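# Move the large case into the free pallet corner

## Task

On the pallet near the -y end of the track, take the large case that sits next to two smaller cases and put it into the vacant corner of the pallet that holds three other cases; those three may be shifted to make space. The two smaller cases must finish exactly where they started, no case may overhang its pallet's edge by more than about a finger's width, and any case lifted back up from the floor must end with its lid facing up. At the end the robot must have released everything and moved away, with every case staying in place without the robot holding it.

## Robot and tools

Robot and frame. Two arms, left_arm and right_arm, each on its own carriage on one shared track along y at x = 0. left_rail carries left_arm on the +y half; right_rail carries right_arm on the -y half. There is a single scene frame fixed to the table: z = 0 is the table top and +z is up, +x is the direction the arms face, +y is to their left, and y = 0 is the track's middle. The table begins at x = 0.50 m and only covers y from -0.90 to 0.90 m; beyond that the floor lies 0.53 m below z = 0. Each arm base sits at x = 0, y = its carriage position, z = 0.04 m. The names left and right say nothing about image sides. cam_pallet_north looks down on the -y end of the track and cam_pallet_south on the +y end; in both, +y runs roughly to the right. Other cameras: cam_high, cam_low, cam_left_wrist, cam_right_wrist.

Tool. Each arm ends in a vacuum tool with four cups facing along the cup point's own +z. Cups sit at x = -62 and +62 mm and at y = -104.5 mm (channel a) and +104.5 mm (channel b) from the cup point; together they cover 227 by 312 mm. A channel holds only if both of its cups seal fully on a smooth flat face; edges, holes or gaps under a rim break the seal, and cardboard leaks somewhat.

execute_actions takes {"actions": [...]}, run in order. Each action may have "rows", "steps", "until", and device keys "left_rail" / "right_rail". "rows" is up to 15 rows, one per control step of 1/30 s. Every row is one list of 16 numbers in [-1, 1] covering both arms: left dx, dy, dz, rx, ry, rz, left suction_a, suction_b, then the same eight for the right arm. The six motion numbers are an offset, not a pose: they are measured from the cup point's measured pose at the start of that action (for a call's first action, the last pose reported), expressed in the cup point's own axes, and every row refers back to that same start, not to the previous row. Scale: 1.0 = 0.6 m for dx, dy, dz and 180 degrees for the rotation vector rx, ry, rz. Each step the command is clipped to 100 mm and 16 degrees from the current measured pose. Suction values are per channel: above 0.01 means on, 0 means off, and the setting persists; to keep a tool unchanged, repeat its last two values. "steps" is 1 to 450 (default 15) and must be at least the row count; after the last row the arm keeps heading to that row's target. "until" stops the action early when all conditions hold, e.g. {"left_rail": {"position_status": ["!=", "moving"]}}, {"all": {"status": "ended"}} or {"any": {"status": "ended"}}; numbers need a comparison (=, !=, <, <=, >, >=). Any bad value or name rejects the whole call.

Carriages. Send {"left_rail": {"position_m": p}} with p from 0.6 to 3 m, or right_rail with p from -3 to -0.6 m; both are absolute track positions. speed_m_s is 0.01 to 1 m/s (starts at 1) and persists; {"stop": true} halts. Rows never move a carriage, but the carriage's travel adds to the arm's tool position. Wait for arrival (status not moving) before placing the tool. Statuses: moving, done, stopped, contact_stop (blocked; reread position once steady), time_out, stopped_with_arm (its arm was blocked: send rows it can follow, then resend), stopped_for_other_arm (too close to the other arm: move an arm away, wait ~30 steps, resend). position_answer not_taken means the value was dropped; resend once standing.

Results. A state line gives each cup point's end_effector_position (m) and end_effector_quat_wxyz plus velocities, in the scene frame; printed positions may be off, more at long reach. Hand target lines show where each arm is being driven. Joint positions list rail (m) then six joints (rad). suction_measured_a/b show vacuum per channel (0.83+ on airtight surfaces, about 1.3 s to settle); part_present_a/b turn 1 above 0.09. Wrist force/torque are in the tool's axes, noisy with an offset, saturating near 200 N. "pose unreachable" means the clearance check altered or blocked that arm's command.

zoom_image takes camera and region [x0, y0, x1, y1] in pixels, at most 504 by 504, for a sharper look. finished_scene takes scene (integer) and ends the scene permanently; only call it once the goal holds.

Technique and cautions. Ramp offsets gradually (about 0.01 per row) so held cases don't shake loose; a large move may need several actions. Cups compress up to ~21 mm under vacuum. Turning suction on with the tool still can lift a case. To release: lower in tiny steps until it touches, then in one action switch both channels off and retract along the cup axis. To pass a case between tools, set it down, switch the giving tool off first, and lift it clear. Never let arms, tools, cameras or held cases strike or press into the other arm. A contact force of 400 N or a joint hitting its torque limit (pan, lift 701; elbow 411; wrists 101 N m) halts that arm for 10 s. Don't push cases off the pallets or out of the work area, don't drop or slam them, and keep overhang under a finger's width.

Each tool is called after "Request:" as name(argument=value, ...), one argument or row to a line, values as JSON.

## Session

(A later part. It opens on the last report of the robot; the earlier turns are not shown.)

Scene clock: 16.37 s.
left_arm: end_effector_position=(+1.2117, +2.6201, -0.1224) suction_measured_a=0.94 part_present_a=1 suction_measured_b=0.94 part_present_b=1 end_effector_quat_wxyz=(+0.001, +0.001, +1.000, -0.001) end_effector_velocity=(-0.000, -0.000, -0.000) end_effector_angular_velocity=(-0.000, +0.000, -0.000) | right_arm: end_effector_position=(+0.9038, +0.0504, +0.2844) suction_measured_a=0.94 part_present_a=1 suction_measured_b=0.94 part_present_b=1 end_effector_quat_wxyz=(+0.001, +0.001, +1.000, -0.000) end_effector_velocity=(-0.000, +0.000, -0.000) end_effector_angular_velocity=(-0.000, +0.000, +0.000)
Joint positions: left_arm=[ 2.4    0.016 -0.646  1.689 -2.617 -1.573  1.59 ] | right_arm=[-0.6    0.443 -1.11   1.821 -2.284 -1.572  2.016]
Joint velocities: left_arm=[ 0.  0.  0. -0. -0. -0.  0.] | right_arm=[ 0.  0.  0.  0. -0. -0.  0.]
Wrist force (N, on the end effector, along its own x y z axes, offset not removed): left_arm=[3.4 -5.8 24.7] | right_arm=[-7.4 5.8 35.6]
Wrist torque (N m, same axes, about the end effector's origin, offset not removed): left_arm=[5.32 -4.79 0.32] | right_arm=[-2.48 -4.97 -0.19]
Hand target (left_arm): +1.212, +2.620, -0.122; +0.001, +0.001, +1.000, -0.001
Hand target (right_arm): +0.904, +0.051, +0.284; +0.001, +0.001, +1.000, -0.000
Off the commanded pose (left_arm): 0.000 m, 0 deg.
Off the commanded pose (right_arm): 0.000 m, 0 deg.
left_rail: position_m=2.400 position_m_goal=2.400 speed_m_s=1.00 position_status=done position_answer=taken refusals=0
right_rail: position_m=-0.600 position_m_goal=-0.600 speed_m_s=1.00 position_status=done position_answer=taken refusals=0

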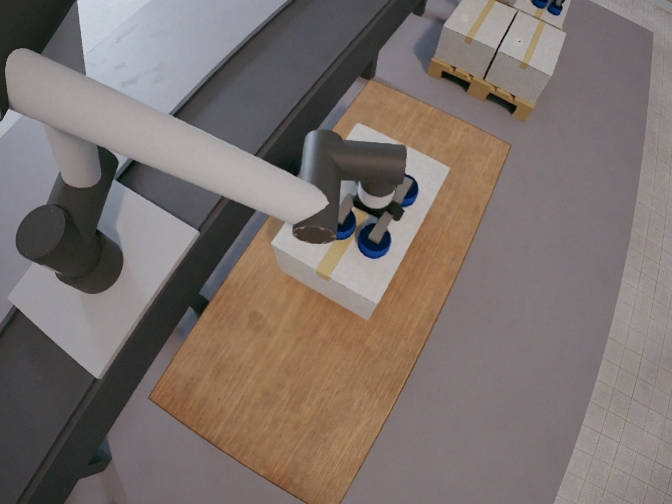

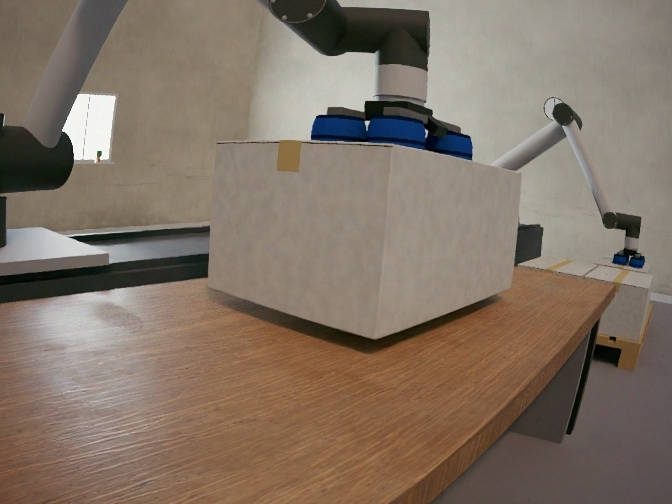

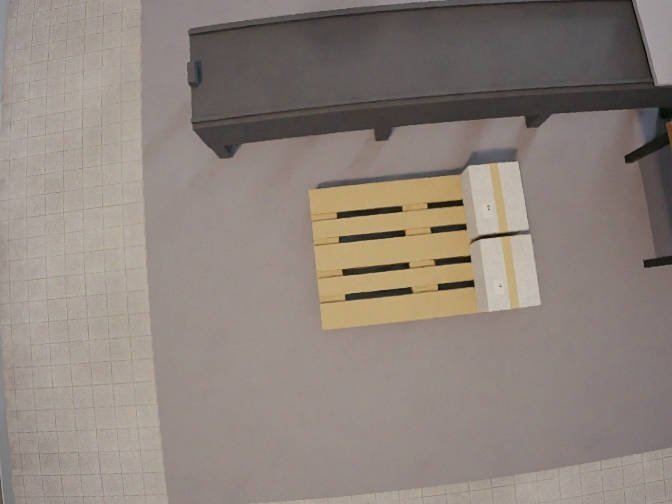

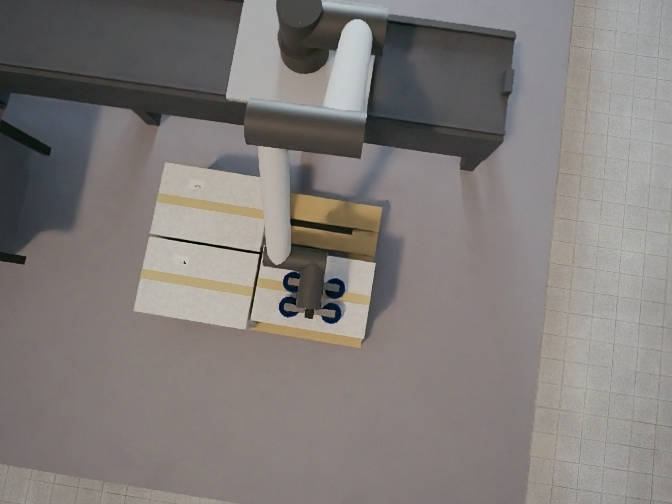

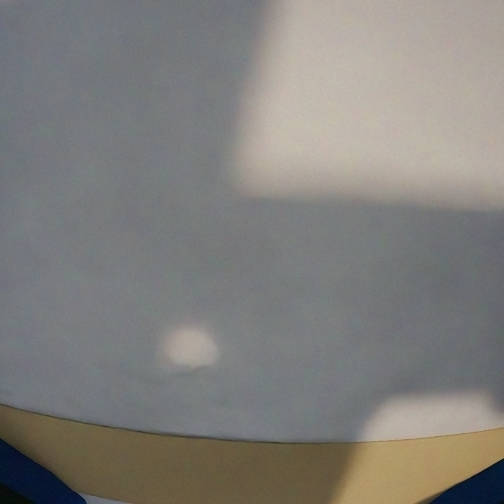

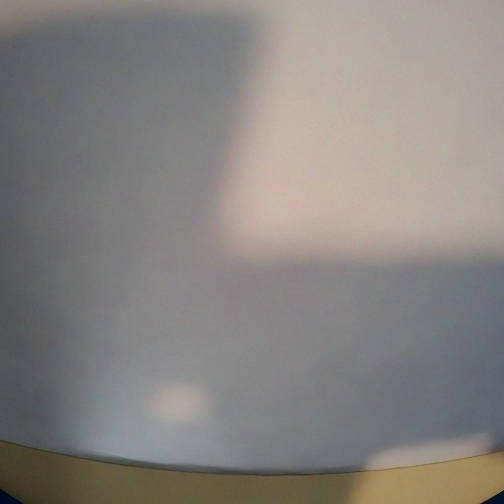

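Request:
execute_actions(
  actions=[
    {"rows":[[0,0,-0.025,0,0,0,1,1,0,0,0.02,0,0,0,1,1]],"steps":15},
    {"rows":[[-0.08,0,0,0,0,0,1,1,0,0,0.015,0,0,0,1,1]],"steps":20},
    {"rows":[[0,0,0.03,0,0,0,1,1,0,0,0.01,0,0,0,1,1]],"steps":20},
  ],
)

Scene clock: 18.33 s.
left_arm: end_effector_position=(+1.2593, +2.6200, -0.1256) suction_measured_a=0.94 part_present_a=1 suction_measured_b=0.94 part_present_b=1 end_effector_quat_wxyz=(+0.001, +0.001, +1.000, -0.001) end_effector_velocity=(+0.000, +0.000, -0.001) end_effector_angular_velocity=(+0.000, -0.000, -0.000) | right_arm: end_effector_position=(+0.9038, +0.0504, +0.2578) suction_measured_a=0.94 part_present_a=1 suction_measured_b=0.94 part_present_b=1 end_effector_quat_wxyz=(+0.001, +0.001, +1.000, -0.000) end_effector_velocity=(-0.000, -0.000, -0.000) end_effector_angular_velocity=(-0.000, +0.000, +0.000)
Joint positions: left_arm=[ 2.4    0.015 -0.614  1.607 -2.566 -1.572  1.589] | right_arm=[-0.6    0.443 -1.088  1.833 -2.317 -1.572  2.016]
Joint velocities: left_arm=[ 0.    -0.     0.001 -0.    -0.001  0.     0.   ] | right_arm=[ 0. -0.  0.  0. -0.  0. -0.]
Wrist force (N, on the end effector, along its own x y z axes, offset not removed): left_arm=[-0.5 -3.7 27.0] | right_arm=[-5.0 3.2 35.6]
Wrist torque (N m, same axes, about the end effector's origin, offset not removed): left_arm=[5.81 -4.22 -0.09] | right_arm=[-3.04 -5.31 -0.17]
Hand target (left_arm): +1.259, +2.620, -0.126; +0.001, +0.001, +1.000, -0.001
Hand target (right_arm): +0.904, +0.051, +0.258; +0.001, +0.001, +1.000, -0.000
Off the commanded pose (left_arm): 0.000 m, 0 deg.
Off the commanded pose (right_arm): 0.000 m, 0 deg.
left_rail: position_m=2.400 position_m_goal=2.400 speed_m_s=1.00 position_status=done position_answer=taken refusals=0
right_rail: position_m=-0.600 position_m_goal=-0.600 speed_m_s=1.00 position_status=done position_answer=taken refusals=0

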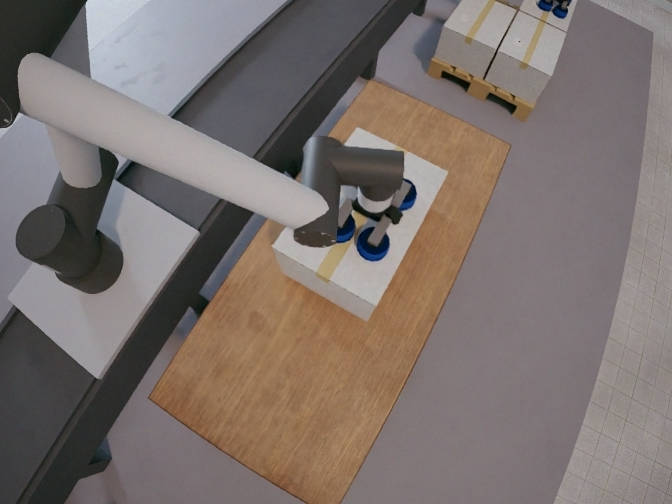

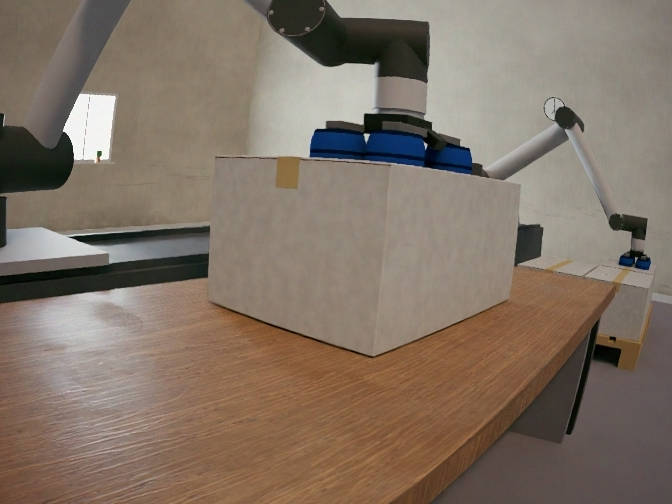

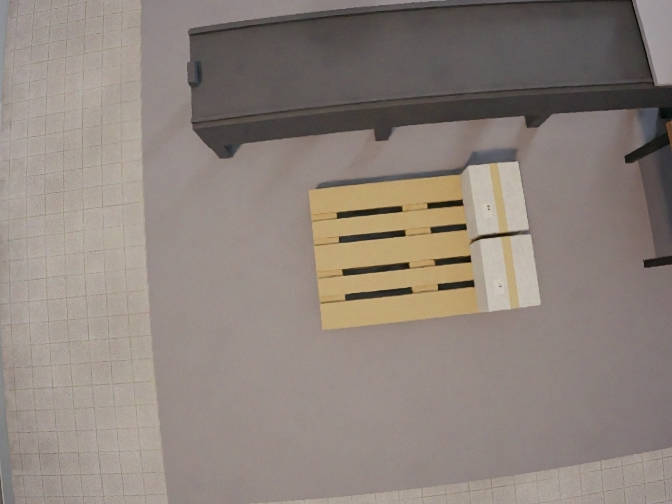

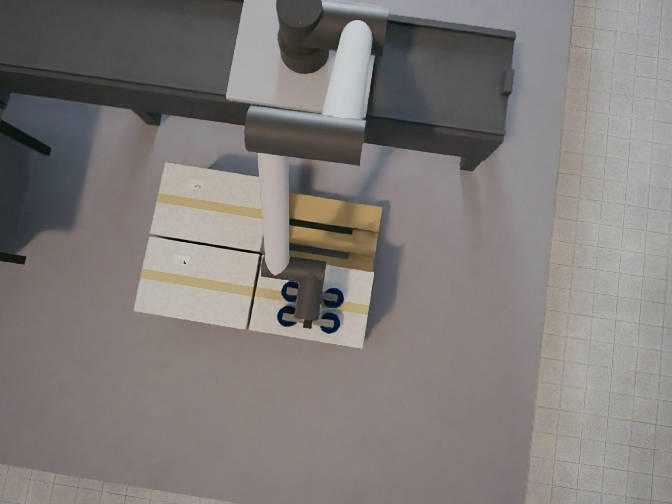

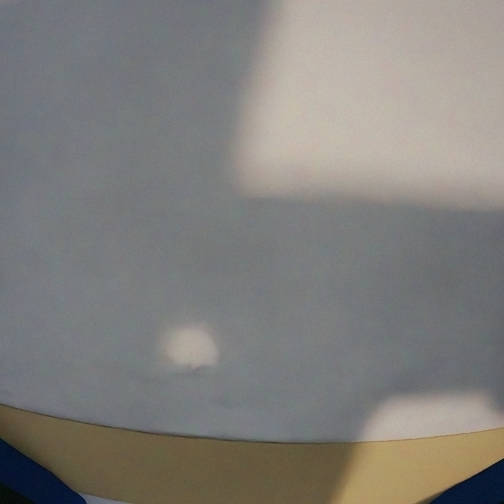

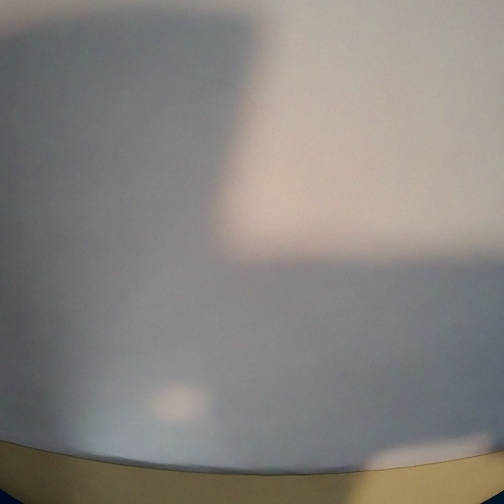

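Both still hanging slightly; lower a bit more.

Request:
execute_actions(
  actions=[
    {"rows":[[0,0,0.015,0,0,0,1,1,0,0,0.015,0,0,0,1,1]],"steps":15},
  ],
)

Scene clock: 28.73 s.
left_arm: end_effector_position=(+1.2612, +2.6200, -0.1293) suction_measured_a=0.94 part_present_a=1 suction_measured_b=0.94 part_present_b=1 end_effector_quat_wxyz=(+0.003, +0.001, +1.000, -0.001) end_effector_velocity=(+0.000, -0.000, +0.000) end_effector_angular_velocity=(+0.000, -0.000, -0.000) | right_arm: end_effector_position=(+0.9052, +0.0511, +0.2550) suction_measured_a=0.94 part_present_a=1 suction_measured_b=0.94 part_present_b=1 end_effector_quat_wxyz=(+0.003, +0.001, +1.000, +0.001) end_effector_velocity=(-0.000, +0.000, +0.000) end_effector_angular_velocity=(+0.000, -0.000, +0.000)
Joint positions: left_arm=[ 2.4    0.015 -0.609  1.605 -2.573 -1.572  1.589] | right_arm=[-0.6    0.443 -1.085  1.834 -2.326 -1.572  2.016]
Joint velocities: left_arm=[ 0. -0. -0. -0.  0.  0.  0.] | right_arm=[ 0.  0. -0.  0. -0. -0.  0.]
Wrist force (N, on the end effector, along its own x y z axes, offset not removed): left_arm=[11.3 11.8 -38.0] | right_arm=[0.3 7.8 -46.5]
Wrist torque (N m, same axes, about the end effector's origin, offset not removed): left_arm=[2.20 8.22 -0.74] | right_arm=[9.50 11.01 0.39]
Hand target (left_arm): +1.261, +2.620, -0.130; +0.003, +0.001, +1.000, -0.001
Hand target (right_arm): +0.905, +0.051, +0.255; +0.003, +0.001, +1.000, +0.001
Off the commanded pose (left_arm): 0.006 m, 0 deg.
Off the commanded pose (right_arm): 0.006 m, 0 deg.
FORCE FAULT: contact force on the left arm reached its limit, and that arm stopped for 10 seconds. FORCE FAULT: contact force on the right arm reached its limit, and that arm stopped for 10 seconds. On each arm, the contact can be on any part of the arm, not only on its tool. Those arms' remaining commands of this call were not run. Those arms hold still and accept commands again. Move each arm away from its contact; if what an arm grips holds it there, let go first. An arm that pushes or pulls that hard again can be faulted again.
left_rail: position_m=2.400 position_m_goal=2.400 speed_m_s=1.00 position_status=done position_answer=taken refusals=0
right_rail: position_m=-0.600 position_m_goal=-0.600 speed_m_s=1.00 position_status=done position_answer=taken refusals=0

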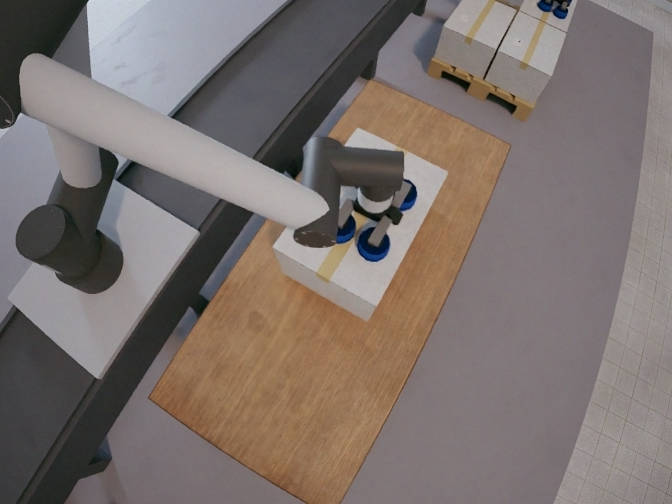

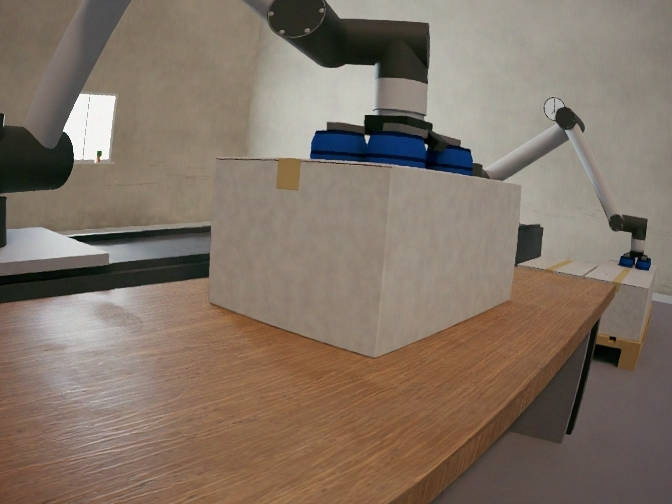

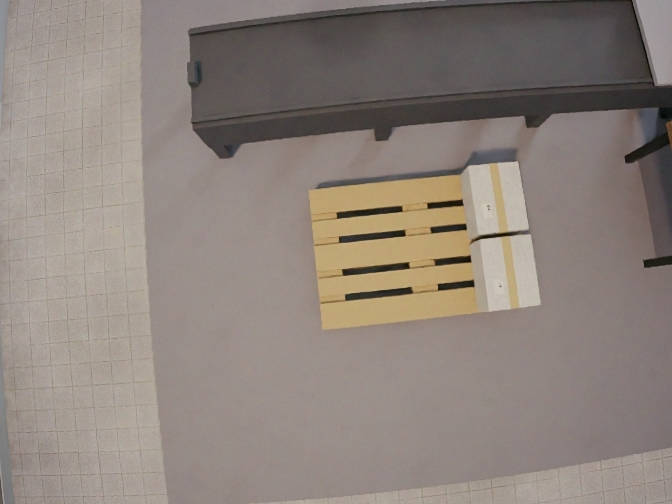

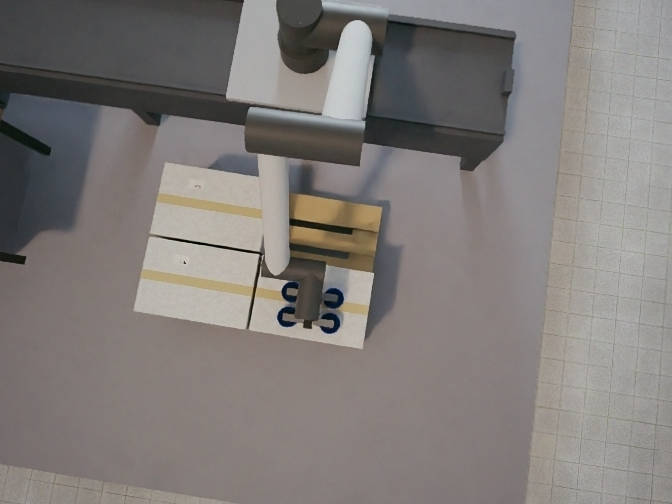

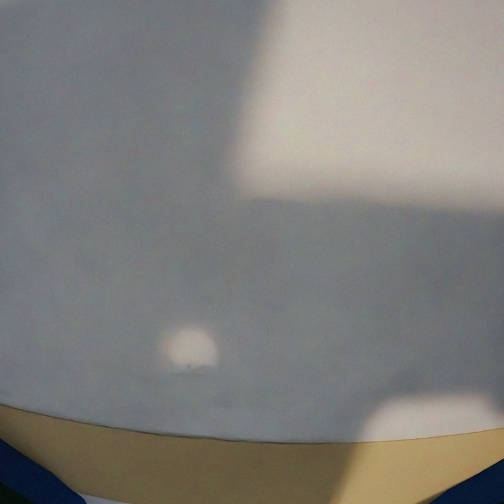

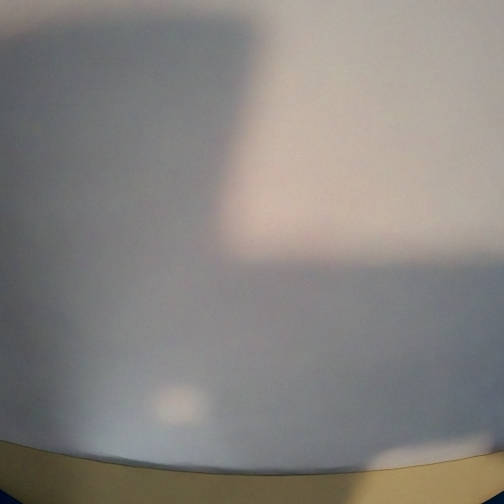

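Request:
execute_actions(
  actions=[
    {"rows":[[0,0,-0.9,0,0,0,0,0,0,0,-0.3,0,0,0,0,0]],"steps":30},
    {"right_rail":{"position_m":-2.0},"left_rail":{"position_m":0.6},"rows":[[0.65,-0.5,0,0,0,0,0,0,0,-0.8,0,0,0,0,0,0]],"steps":150,"until":{"all":{"status":"ended"}}},
    {"rows":[[0,-0.82,0,0,0,0,0,0,0,0,0,0,0,0,0,0]],"steps":45},
  ],
)

Scene clock: 33.80 s.
left_arm: end_effector_position=(+0.8698, +0.0301, +0.3163) suction_measured_a=0.01 part_present_a=0 suction_measured_b=0.01 part_present_b=0 end_effector_quat_wxyz=(+0.006, +0.001, +1.000, -0.001) end_effector_velocity=(+0.002, -0.007, -0.000) end_effector_angular_velocity=(+0.001, +0.000, +0.000) | right_arm: end_effector_position=(+0.9041, -1.8297, +0.4341) suction_measured_a=0.00 part_present_a=0 suction_measured_b=0.00 part_present_b=0 end_effector_quat_wxyz=(+0.003, +0.001, +1.000, +0.000) end_effector_velocity=(+0.000, -0.000, -0.000) end_effector_angular_velocity=(-0.000, +0.000, +0.000)
Joint positions: left_arm=[ 0.6   -0.776 -1.205  1.921 -2.297 -1.565  0.797] | right_arm=[-2.    -0.034 -1.417  2.009 -2.168 -1.57   1.539]
Joint velocities: left_arm=[ 0.    -0.004  0.005 -0.008  0.003  0.    -0.004] | right_arm=[ 0.  0.  0. -0. -0. -0. -0.]
Wrist force (N, on the end effector, along its own x y z axes, offset not removed): left_arm=[1.7 1.5 -1.5] | right_arm=[-4.6 4.9 2.8]
Wrist torque (N m, same axes, about the end effector's origin, offset not removed): left_arm=[0.39 -0.49 0.03] | right_arm=[0.58 -0.21 -0.19]
Hand target (left_arm): +0.870, +0.029, +0.316; +0.006, +0.001, +1.000, -0.001
Hand target (right_arm): +0.904, -1.830, +0.434; +0.003, +0.001, +1.000, +0.000
Off the commanded pose (left_arm): 0.001 m, 0 deg.
Off the commanded pose (right_arm): 0.000 m, 0 deg.
left_rail: position_m=0.600 position_m_goal=0.600 speed_m_s=1.00 position_status=done position_answer=taken refusals=0
right_rail: position_m=-2.000 position_m_goal=-2.000 speed_m_s=1.00 position_status=done position_answer=taken refusals=0

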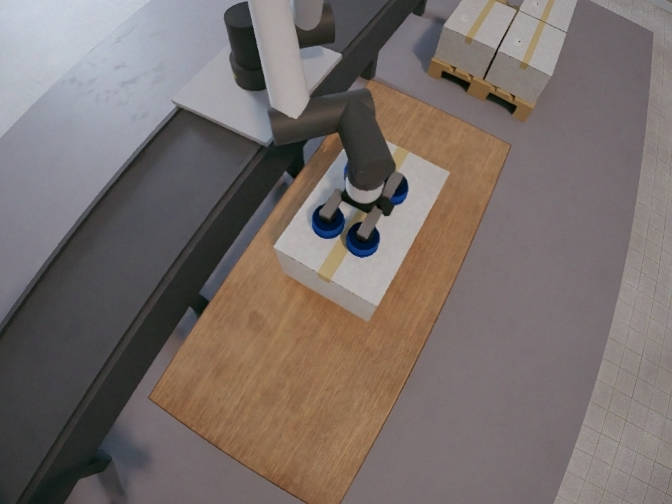

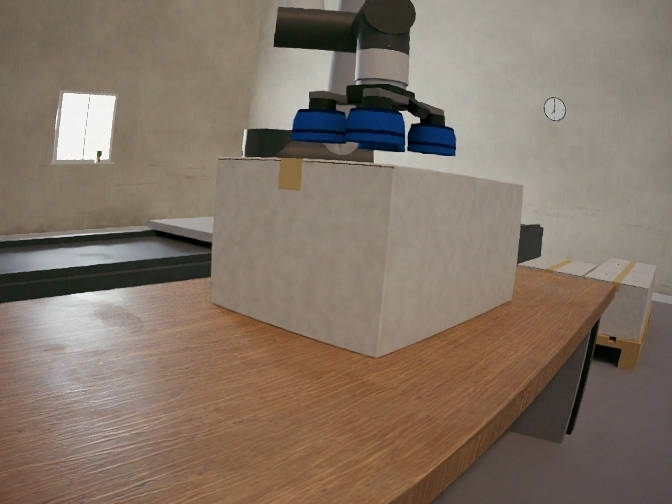

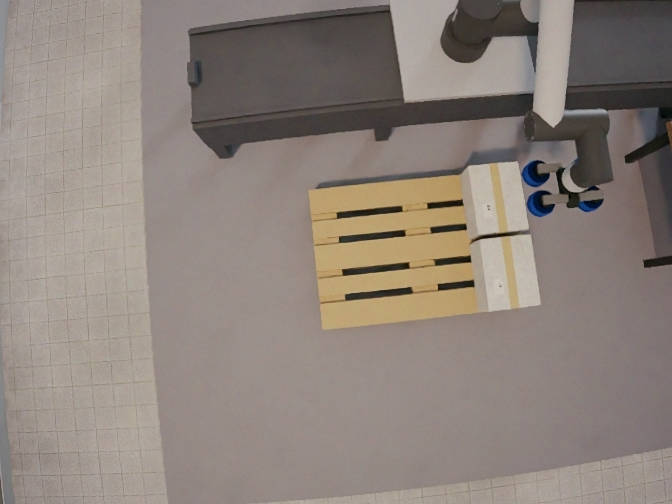

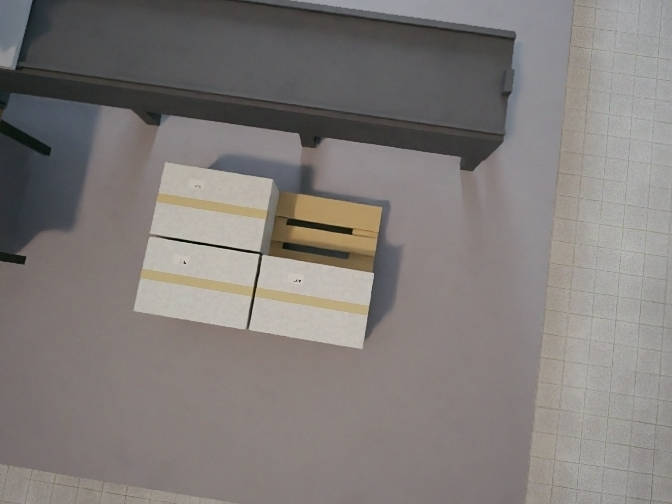

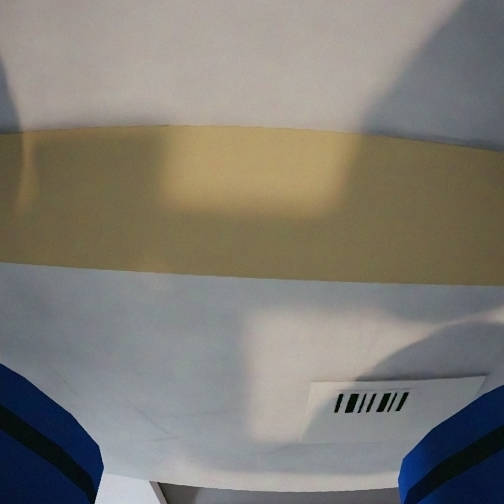

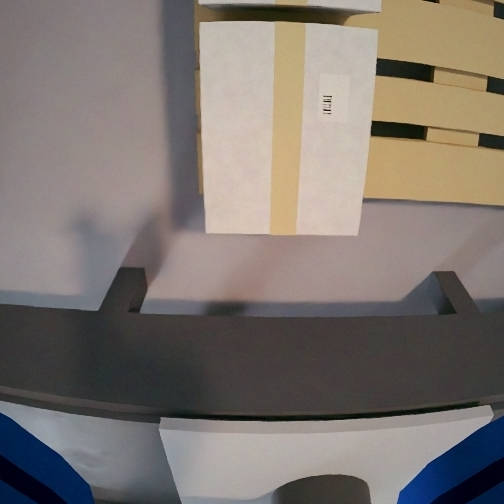

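Request:
execute_actions(
  actions=[
    {"rows":[[0,0,0.09,0,0,0,1,1,0,0,0,0,0,0,0,0]],"steps":40},
    {"rows":[[0,0,-0.03,0,0,0,1,1,0,0,0,0,0,0,0,0],[0,0,-0.08,0,0,0,1,1,0,0,0,0,0,0,0,0],[0,0,-0.16,0,0,0,1,1,0,0,0,0,0,0,0,0]],"steps":25},
    {"left_rail":{"position_m":2.7},"rows":[[0.02,0.1,0,0,0,0,1,1,0,0,0,0,0,0,0,0],[0.04,0.3,0,0,0,0,1,1,0,0,0,0,0,0,0,0],[0.09,0.95,0,0,0,0.014,1,1,0,0,0,0,0,0,0,0]],"steps":150,"until":{"all":{"status":"ended"}}},
    {"rows":[[0,0,0.27,0,0,0,1,1,0,0,0,0,0,0,0,0]],"steps":35},
  ],
)

Scene clock: 39.97 s.
left_arm: end_effector_position=(+0.8185, +2.7007, +0.1953) suction_measured_a=0.94 part_present_a=1 suction_measured_b=0.94 part_present_b=1 end_effector_quat_wxyz=(+0.006, +0.023, +1.000, -0.001) end_effector_velocity=(+0.000, +0.000, -0.000) end_effector_angular_velocity=(-0.000, -0.000, +0.000) | right_arm: end_effector_position=(+0.9041, -1.8297, +0.4341) suction_measured_a=0.00 part_present_a=0 suction_measured_b=0.00 part_present_b=0 end_effector_quat_wxyz=(+0.003, +0.001, +1.000, +0.000) end_effector_velocity=(-0.000, +0.000, +0.000) end_effector_angular_velocity=(-0.000, -0.000, +0.000)
Joint positions: left_arm=[ 2.7   -0.248 -1.279  2.297 -2.602 -1.57   1.369] | right_arm=[-2.    -0.034 -1.417  2.009 -2.168 -1.57   1.539]
Joint velocities: left_arm=[ 0.     0.     0.001  0.    -0.001 -0.     0.   ] | right_arm=[ 0.  0. -0.  0. -0. -0. -0.]
Wrist force (N, on the end effector, along its own x y z axes, offset not removed): left_arm=[2.5 4.2 29.2] | right_arm=[-6.4 6.6 1.1]
Wrist torque (N m, same axes, about the end effector's origin, offset not removed): left_arm=[0.41 -0.04 0.25] | right_arm=[0.81 0.08 -0.15]
Hand target (left_arm): +0.818, +2.701, +0.195; +0.006, +0.023, +1.000, -0.001
Hand target (right_arm): +0.904, -1.830, +0.434; +0.003, +0.001, +1.000, +0.000
Off the commanded pose (left_arm): 0.000 m, 0 deg.
Off the commanded pose (right_arm): 0.000 m, 0 deg.
left_rail: position_m=2.700 position_m_goal=2.700 speed_m_s=1.00 position_status=done position_answer=taken refusals=0
right_rail: position_m=-2.000 position_m_goal=-2.000 speed_m_s=1.00 position_status=done position_answer=taken refusals=0

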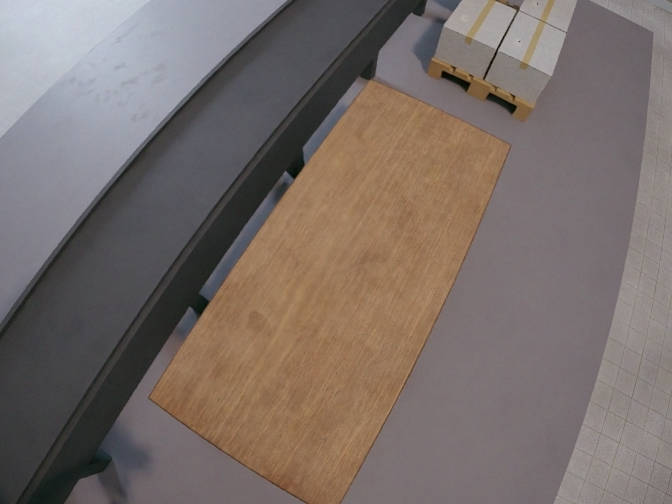

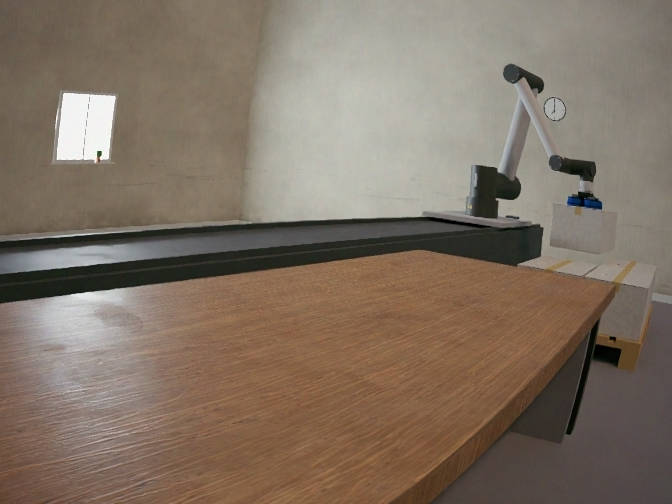

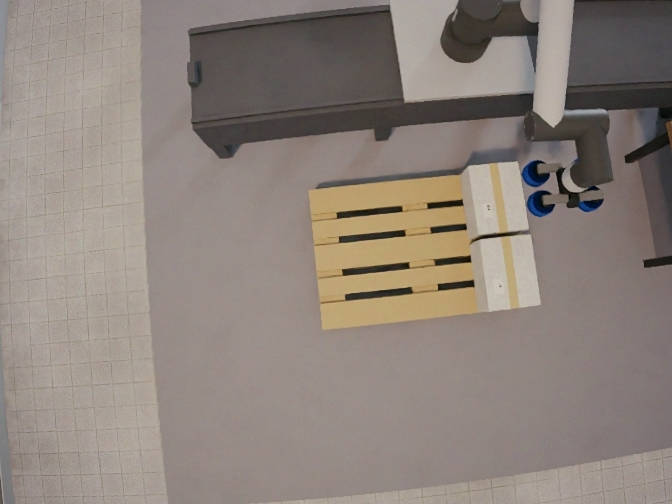

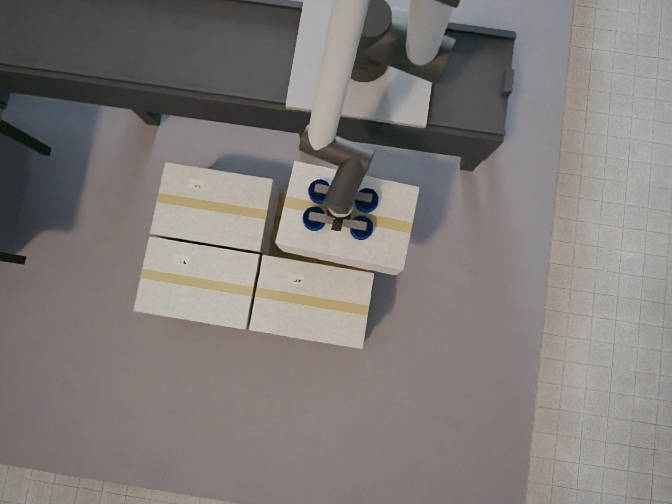

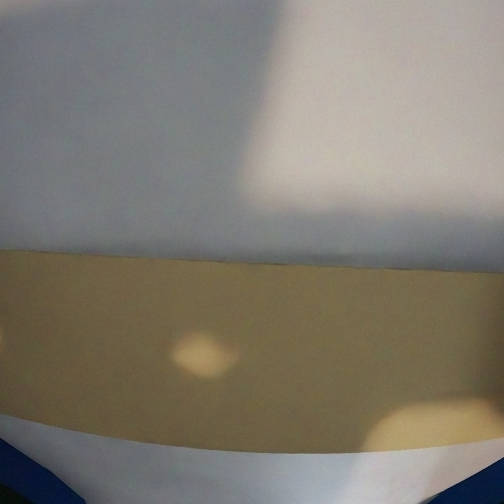

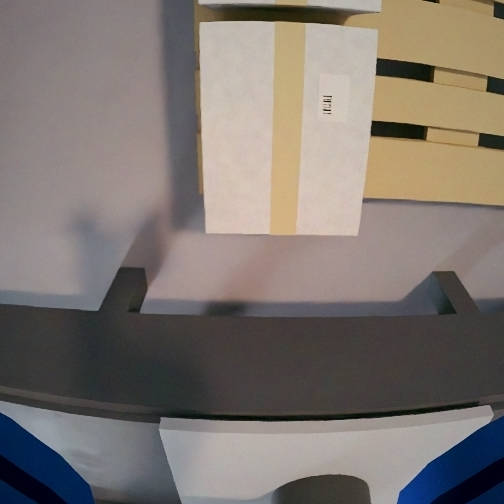

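Request:
execute_actions(
  actions=[
    {"rows":[[0,-0.12,0,0,0,-0.012,1,1,0,0,0,0,0,0,0,0]],"steps":20},
    {"rows":[[0,0,0.1,0,0,0,1,1,0,0,0,0,0,0,0,0],[0,0,0.49,0,0,0,1,1,0,0,0,0,0,0,0,0]],"steps":45},
  ],
)

Request:
zoom_image(
  camera="cam_pallet_south",
  region=[120,140,440,370],
)

Scene clock: 42.27 s.
left_arm: end_effector_position=(+0.8186, +2.6291, -0.0990) suction_measured_a=0.94 part_present_a=1 suction_measured_b=0.94 part_present_b=1 end_effector_quat_wxyz=(+0.006, +0.005, +1.000, -0.001) end_effector_velocity=(+0.000, -0.000, -0.000) end_effector_angular_velocity=(-0.000, -0.000, +0.000) | right_arm: end_effector_position=(+0.9041, -1.8297, +0.4341) suction_measured_a=0.00 part_present_a=0 suction_measured_b=0.00 part_present_b=0 end_effector_quat_wxyz=(+0.003, +0.001, +1.000, +0.000) end_effector_velocity=(-0.000, -0.000, +0.000) end_effector_angular_velocity=(-0.000, -0.000, +0.000)
Joint positions: left_arm=[ 2.7   -0.334 -0.833  2.33  -3.08  -1.569  1.246] | right_arm=[-2.    -0.034 -1.417  2.009 -2.168 -1.57   1.539]
Joint velocities: left_arm=[ 0.     0.     0.001 -0.    -0.     0.     0.   ] | right_arm=[ 0. -0. -0. -0.  0. -0. -0.]
Wrist force (N, on the end effector, along its own x y z axes, offset not removed): left_arm=[4.3 -3.5 31.1] | right_arm=[-4.1 3.9 1.0]
Wrist torque (N m, same axes, about the end effector's origin, offset not removed): left_arm=[-0.64 -0.54 0.10] | right_arm=[0.47 -0.28 -0.17]
Hand target (left_arm): +0.819, +2.629, -0.099; +0.006, +0.005, +1.000, -0.001
Hand target (right_arm): +0.904, -1.830, +0.434; +0.003, +0.001, +1.000, +0.000
Off the commanded pose (left_arm): 0.001 m, 0 deg.
Off the commanded pose (right_arm): 0.000 m, 0 deg.
left_rail: position_m=2.700 position_m_goal=2.700 speed_m_s=1.00 position_status=done position_answer=taken refusals=0
right_rail: position_m=-2.000 position_m_goal=-2.000 speed_m_s=1.00 position_status=done position_answer=taken refusals=0

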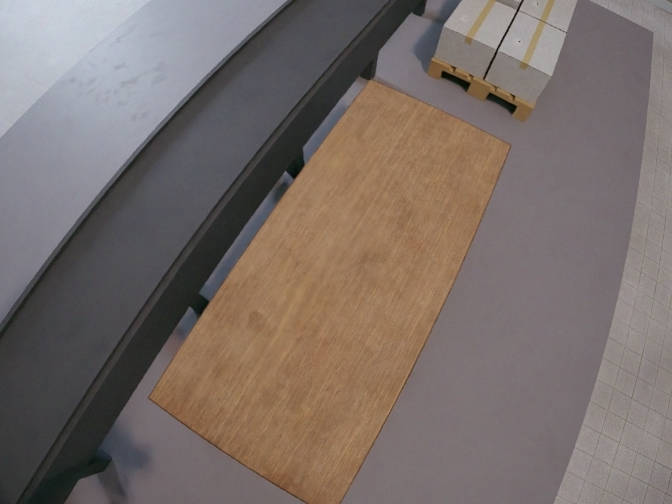

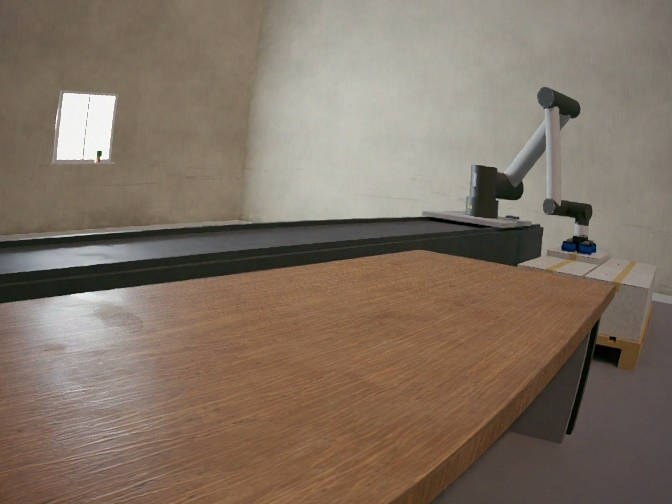

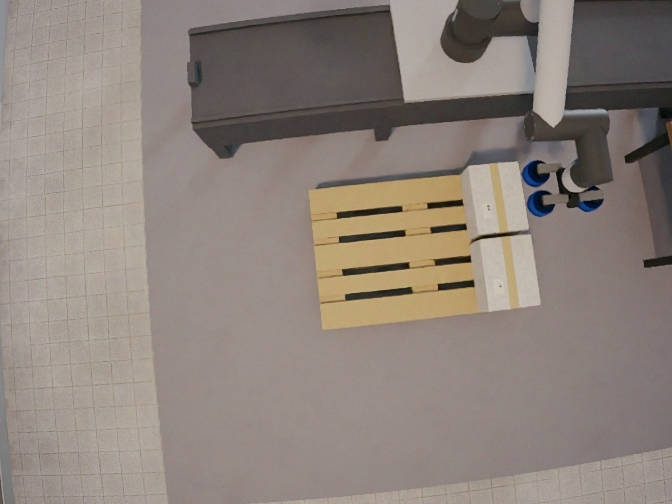

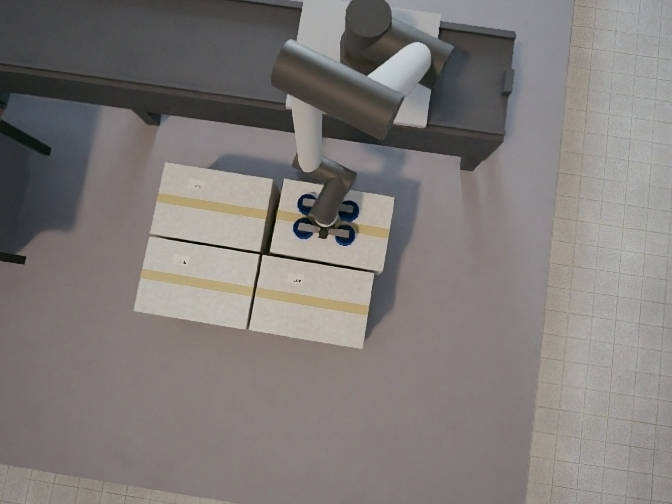

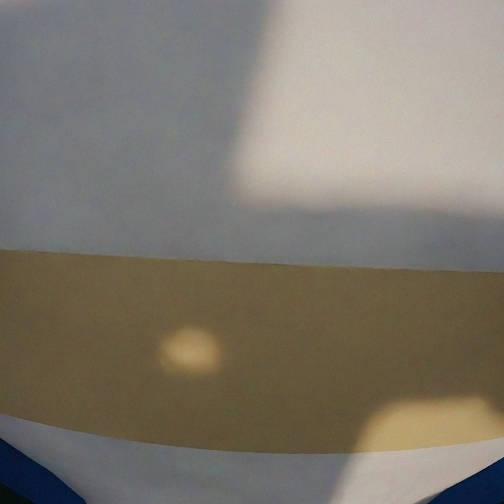

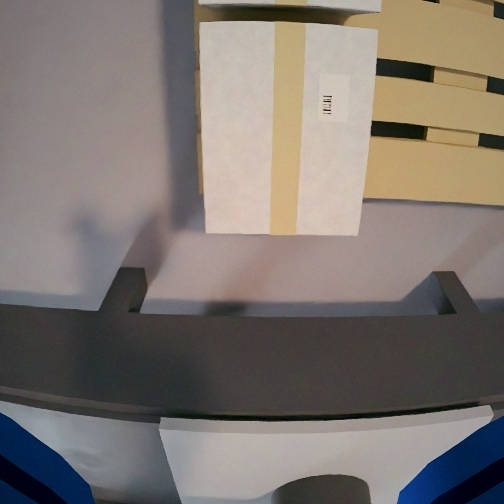

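Region (120, 140, 440, 370) of cam_pallet_south's 672x504 image, scaled by 1.575, with more detail than that image has; it fills the top 362 rows of this view, and the rest is white.

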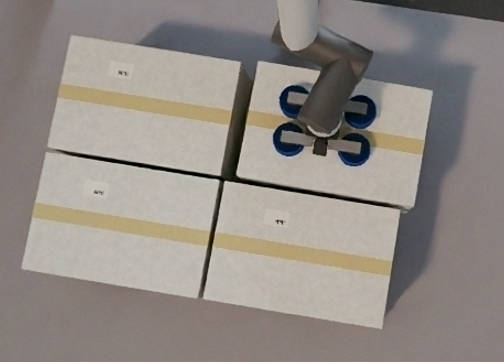

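Move -y 3.8cm, lower to -0.126, release.

Request:
execute_actions(
  actions=[
    {"rows":[[0,-0.063,0,0,0,-0.004,1,1,0,0,0,0,0,0,0,0]],"steps":18},
    {"rows":[[0,0,0.044,0,0,0,1,1,0,0,0,0,0,0,0,0]],"steps":18},
    {"rows":[[0,0,-0.5,0,0,0,0,0,0,0,0,0,0,0,0,0]],"steps":30},
  ],
)

Request:
zoom_image(
  camera="cam_pallet_south",
  region=[120,140,440,370],
)

Scene clock: 44.60 s.
left_arm: end_effector_position=(+0.8151, +2.5920, +0.1724) suction_measured_a=0.01 part_present_a=0 suction_measured_b=0.01 part_present_b=0 end_effector_quat_wxyz=(+0.007, -0.002, +1.000, -0.001) end_effector_velocity=(-0.001, -0.001, +0.023) end_effector_angular_velocity=(+0.003, +0.012, -0.000) | right_arm: end_effector_position=(+0.9041, -1.8297, +0.4341) suction_measured_a=0.00 part_present_a=0 suction_measured_b=0.00 part_present_b=0 end_effector_quat_wxyz=(+0.003, +0.001, +1.000, +0.000) end_effector_velocity=(-0.000, -0.000, +0.000) end_effector_angular_velocity=(+0.000, -0.000, +0.000)
Joint positions: left_arm=[ 2.7   -0.38  -1.245  2.302 -2.641 -1.568  1.188] | right_arm=[-2.    -0.034 -1.417  2.009 -2.168 -1.57   1.539]
Joint velocities: left_arm=[ 0.    -0.002 -0.032 -0.014  0.059 -0.001 -0.001] | right_arm=[ 0. -0. -0.  0. -0.  0. -0.]
Wrist force (N, on the end effector, along its own x y z axes, offset not removed): left_arm=[4.9 3.2 0.0] | right_arm=[-5.9 5.2 1.8]
Wrist torque (N m, same axes, about the end effector's origin, offset not removed): left_arm=[0.38 -0.91 0.21] | right_arm=[0.66 0.05 -0.15]
Hand target (left_arm): +0.815, +2.592, +0.175; +0.006, -0.002, +1.000, -0.001
Hand target (right_arm): +0.904, -1.830, +0.434; +0.003, +0.001, +1.000, +0.000
Off the commanded pose (left_arm): 0.003 m, 0 deg.
Off the commanded pose (right_arm): 0.000 m, 0 deg.
left_rail: position_m=2.700 position_m_goal=2.700 speed_m_s=1.00 position_status=done position_answer=taken refusals=0
right_rail: position_m=-2.000 position_m_goal=-2.000 speed_m_s=1.00 position_status=done position_answer=taken refusals=0

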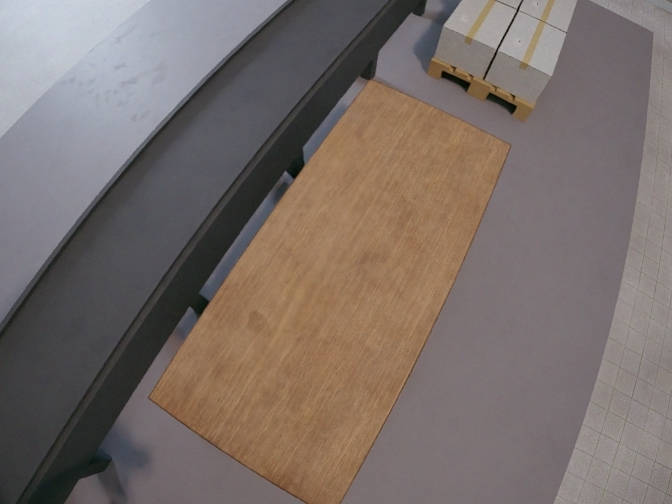

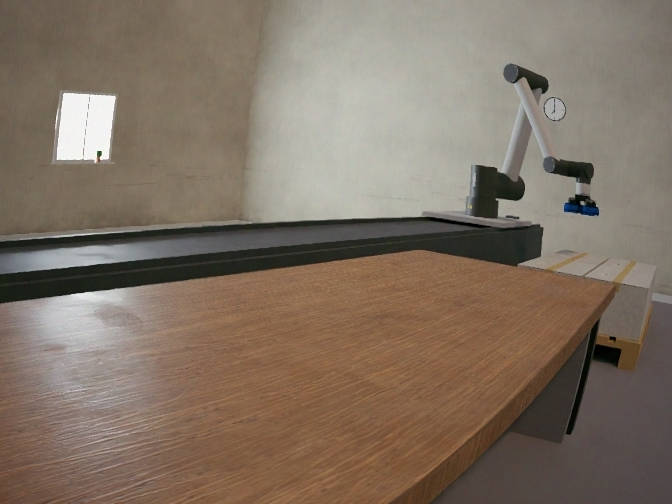

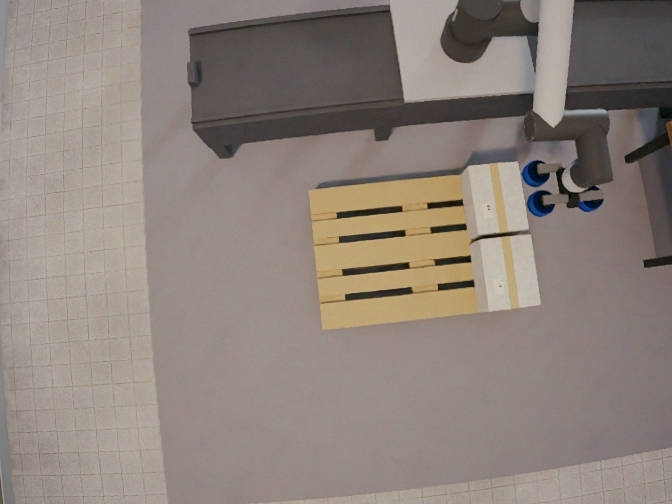

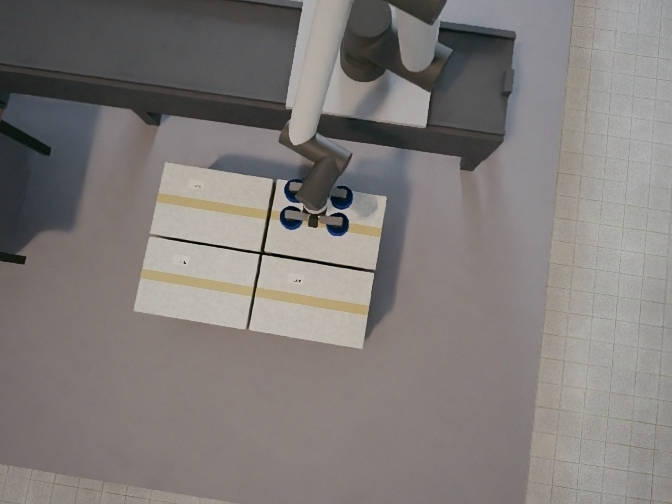

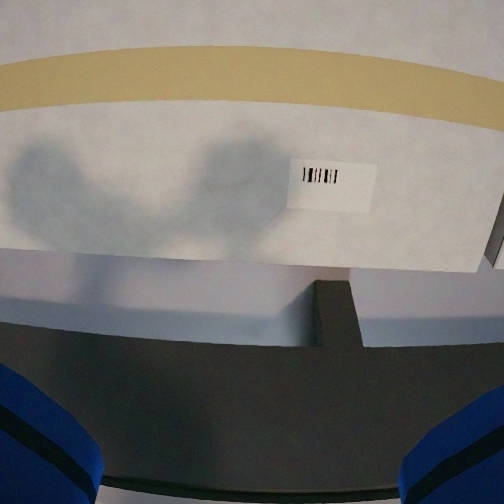

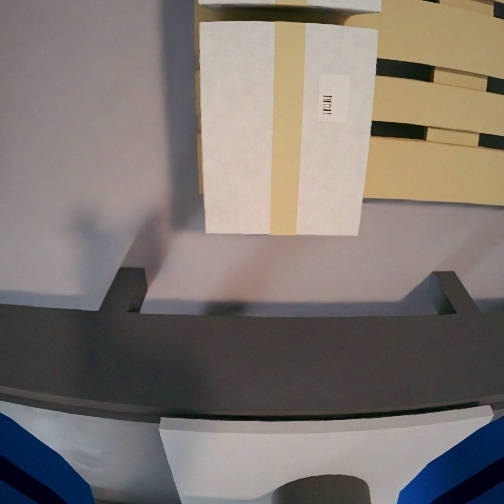

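Region (120, 140, 440, 370) of cam_pallet_south's 672x504 image, scaled by 1.575, with more detail than that image has; it fills the top 362 rows of this view, and the rest is white.

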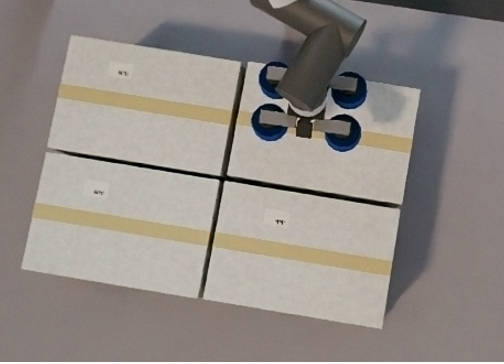

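Request:
finished_scene(
  scene=1,
)

The scene is finished: the task was done.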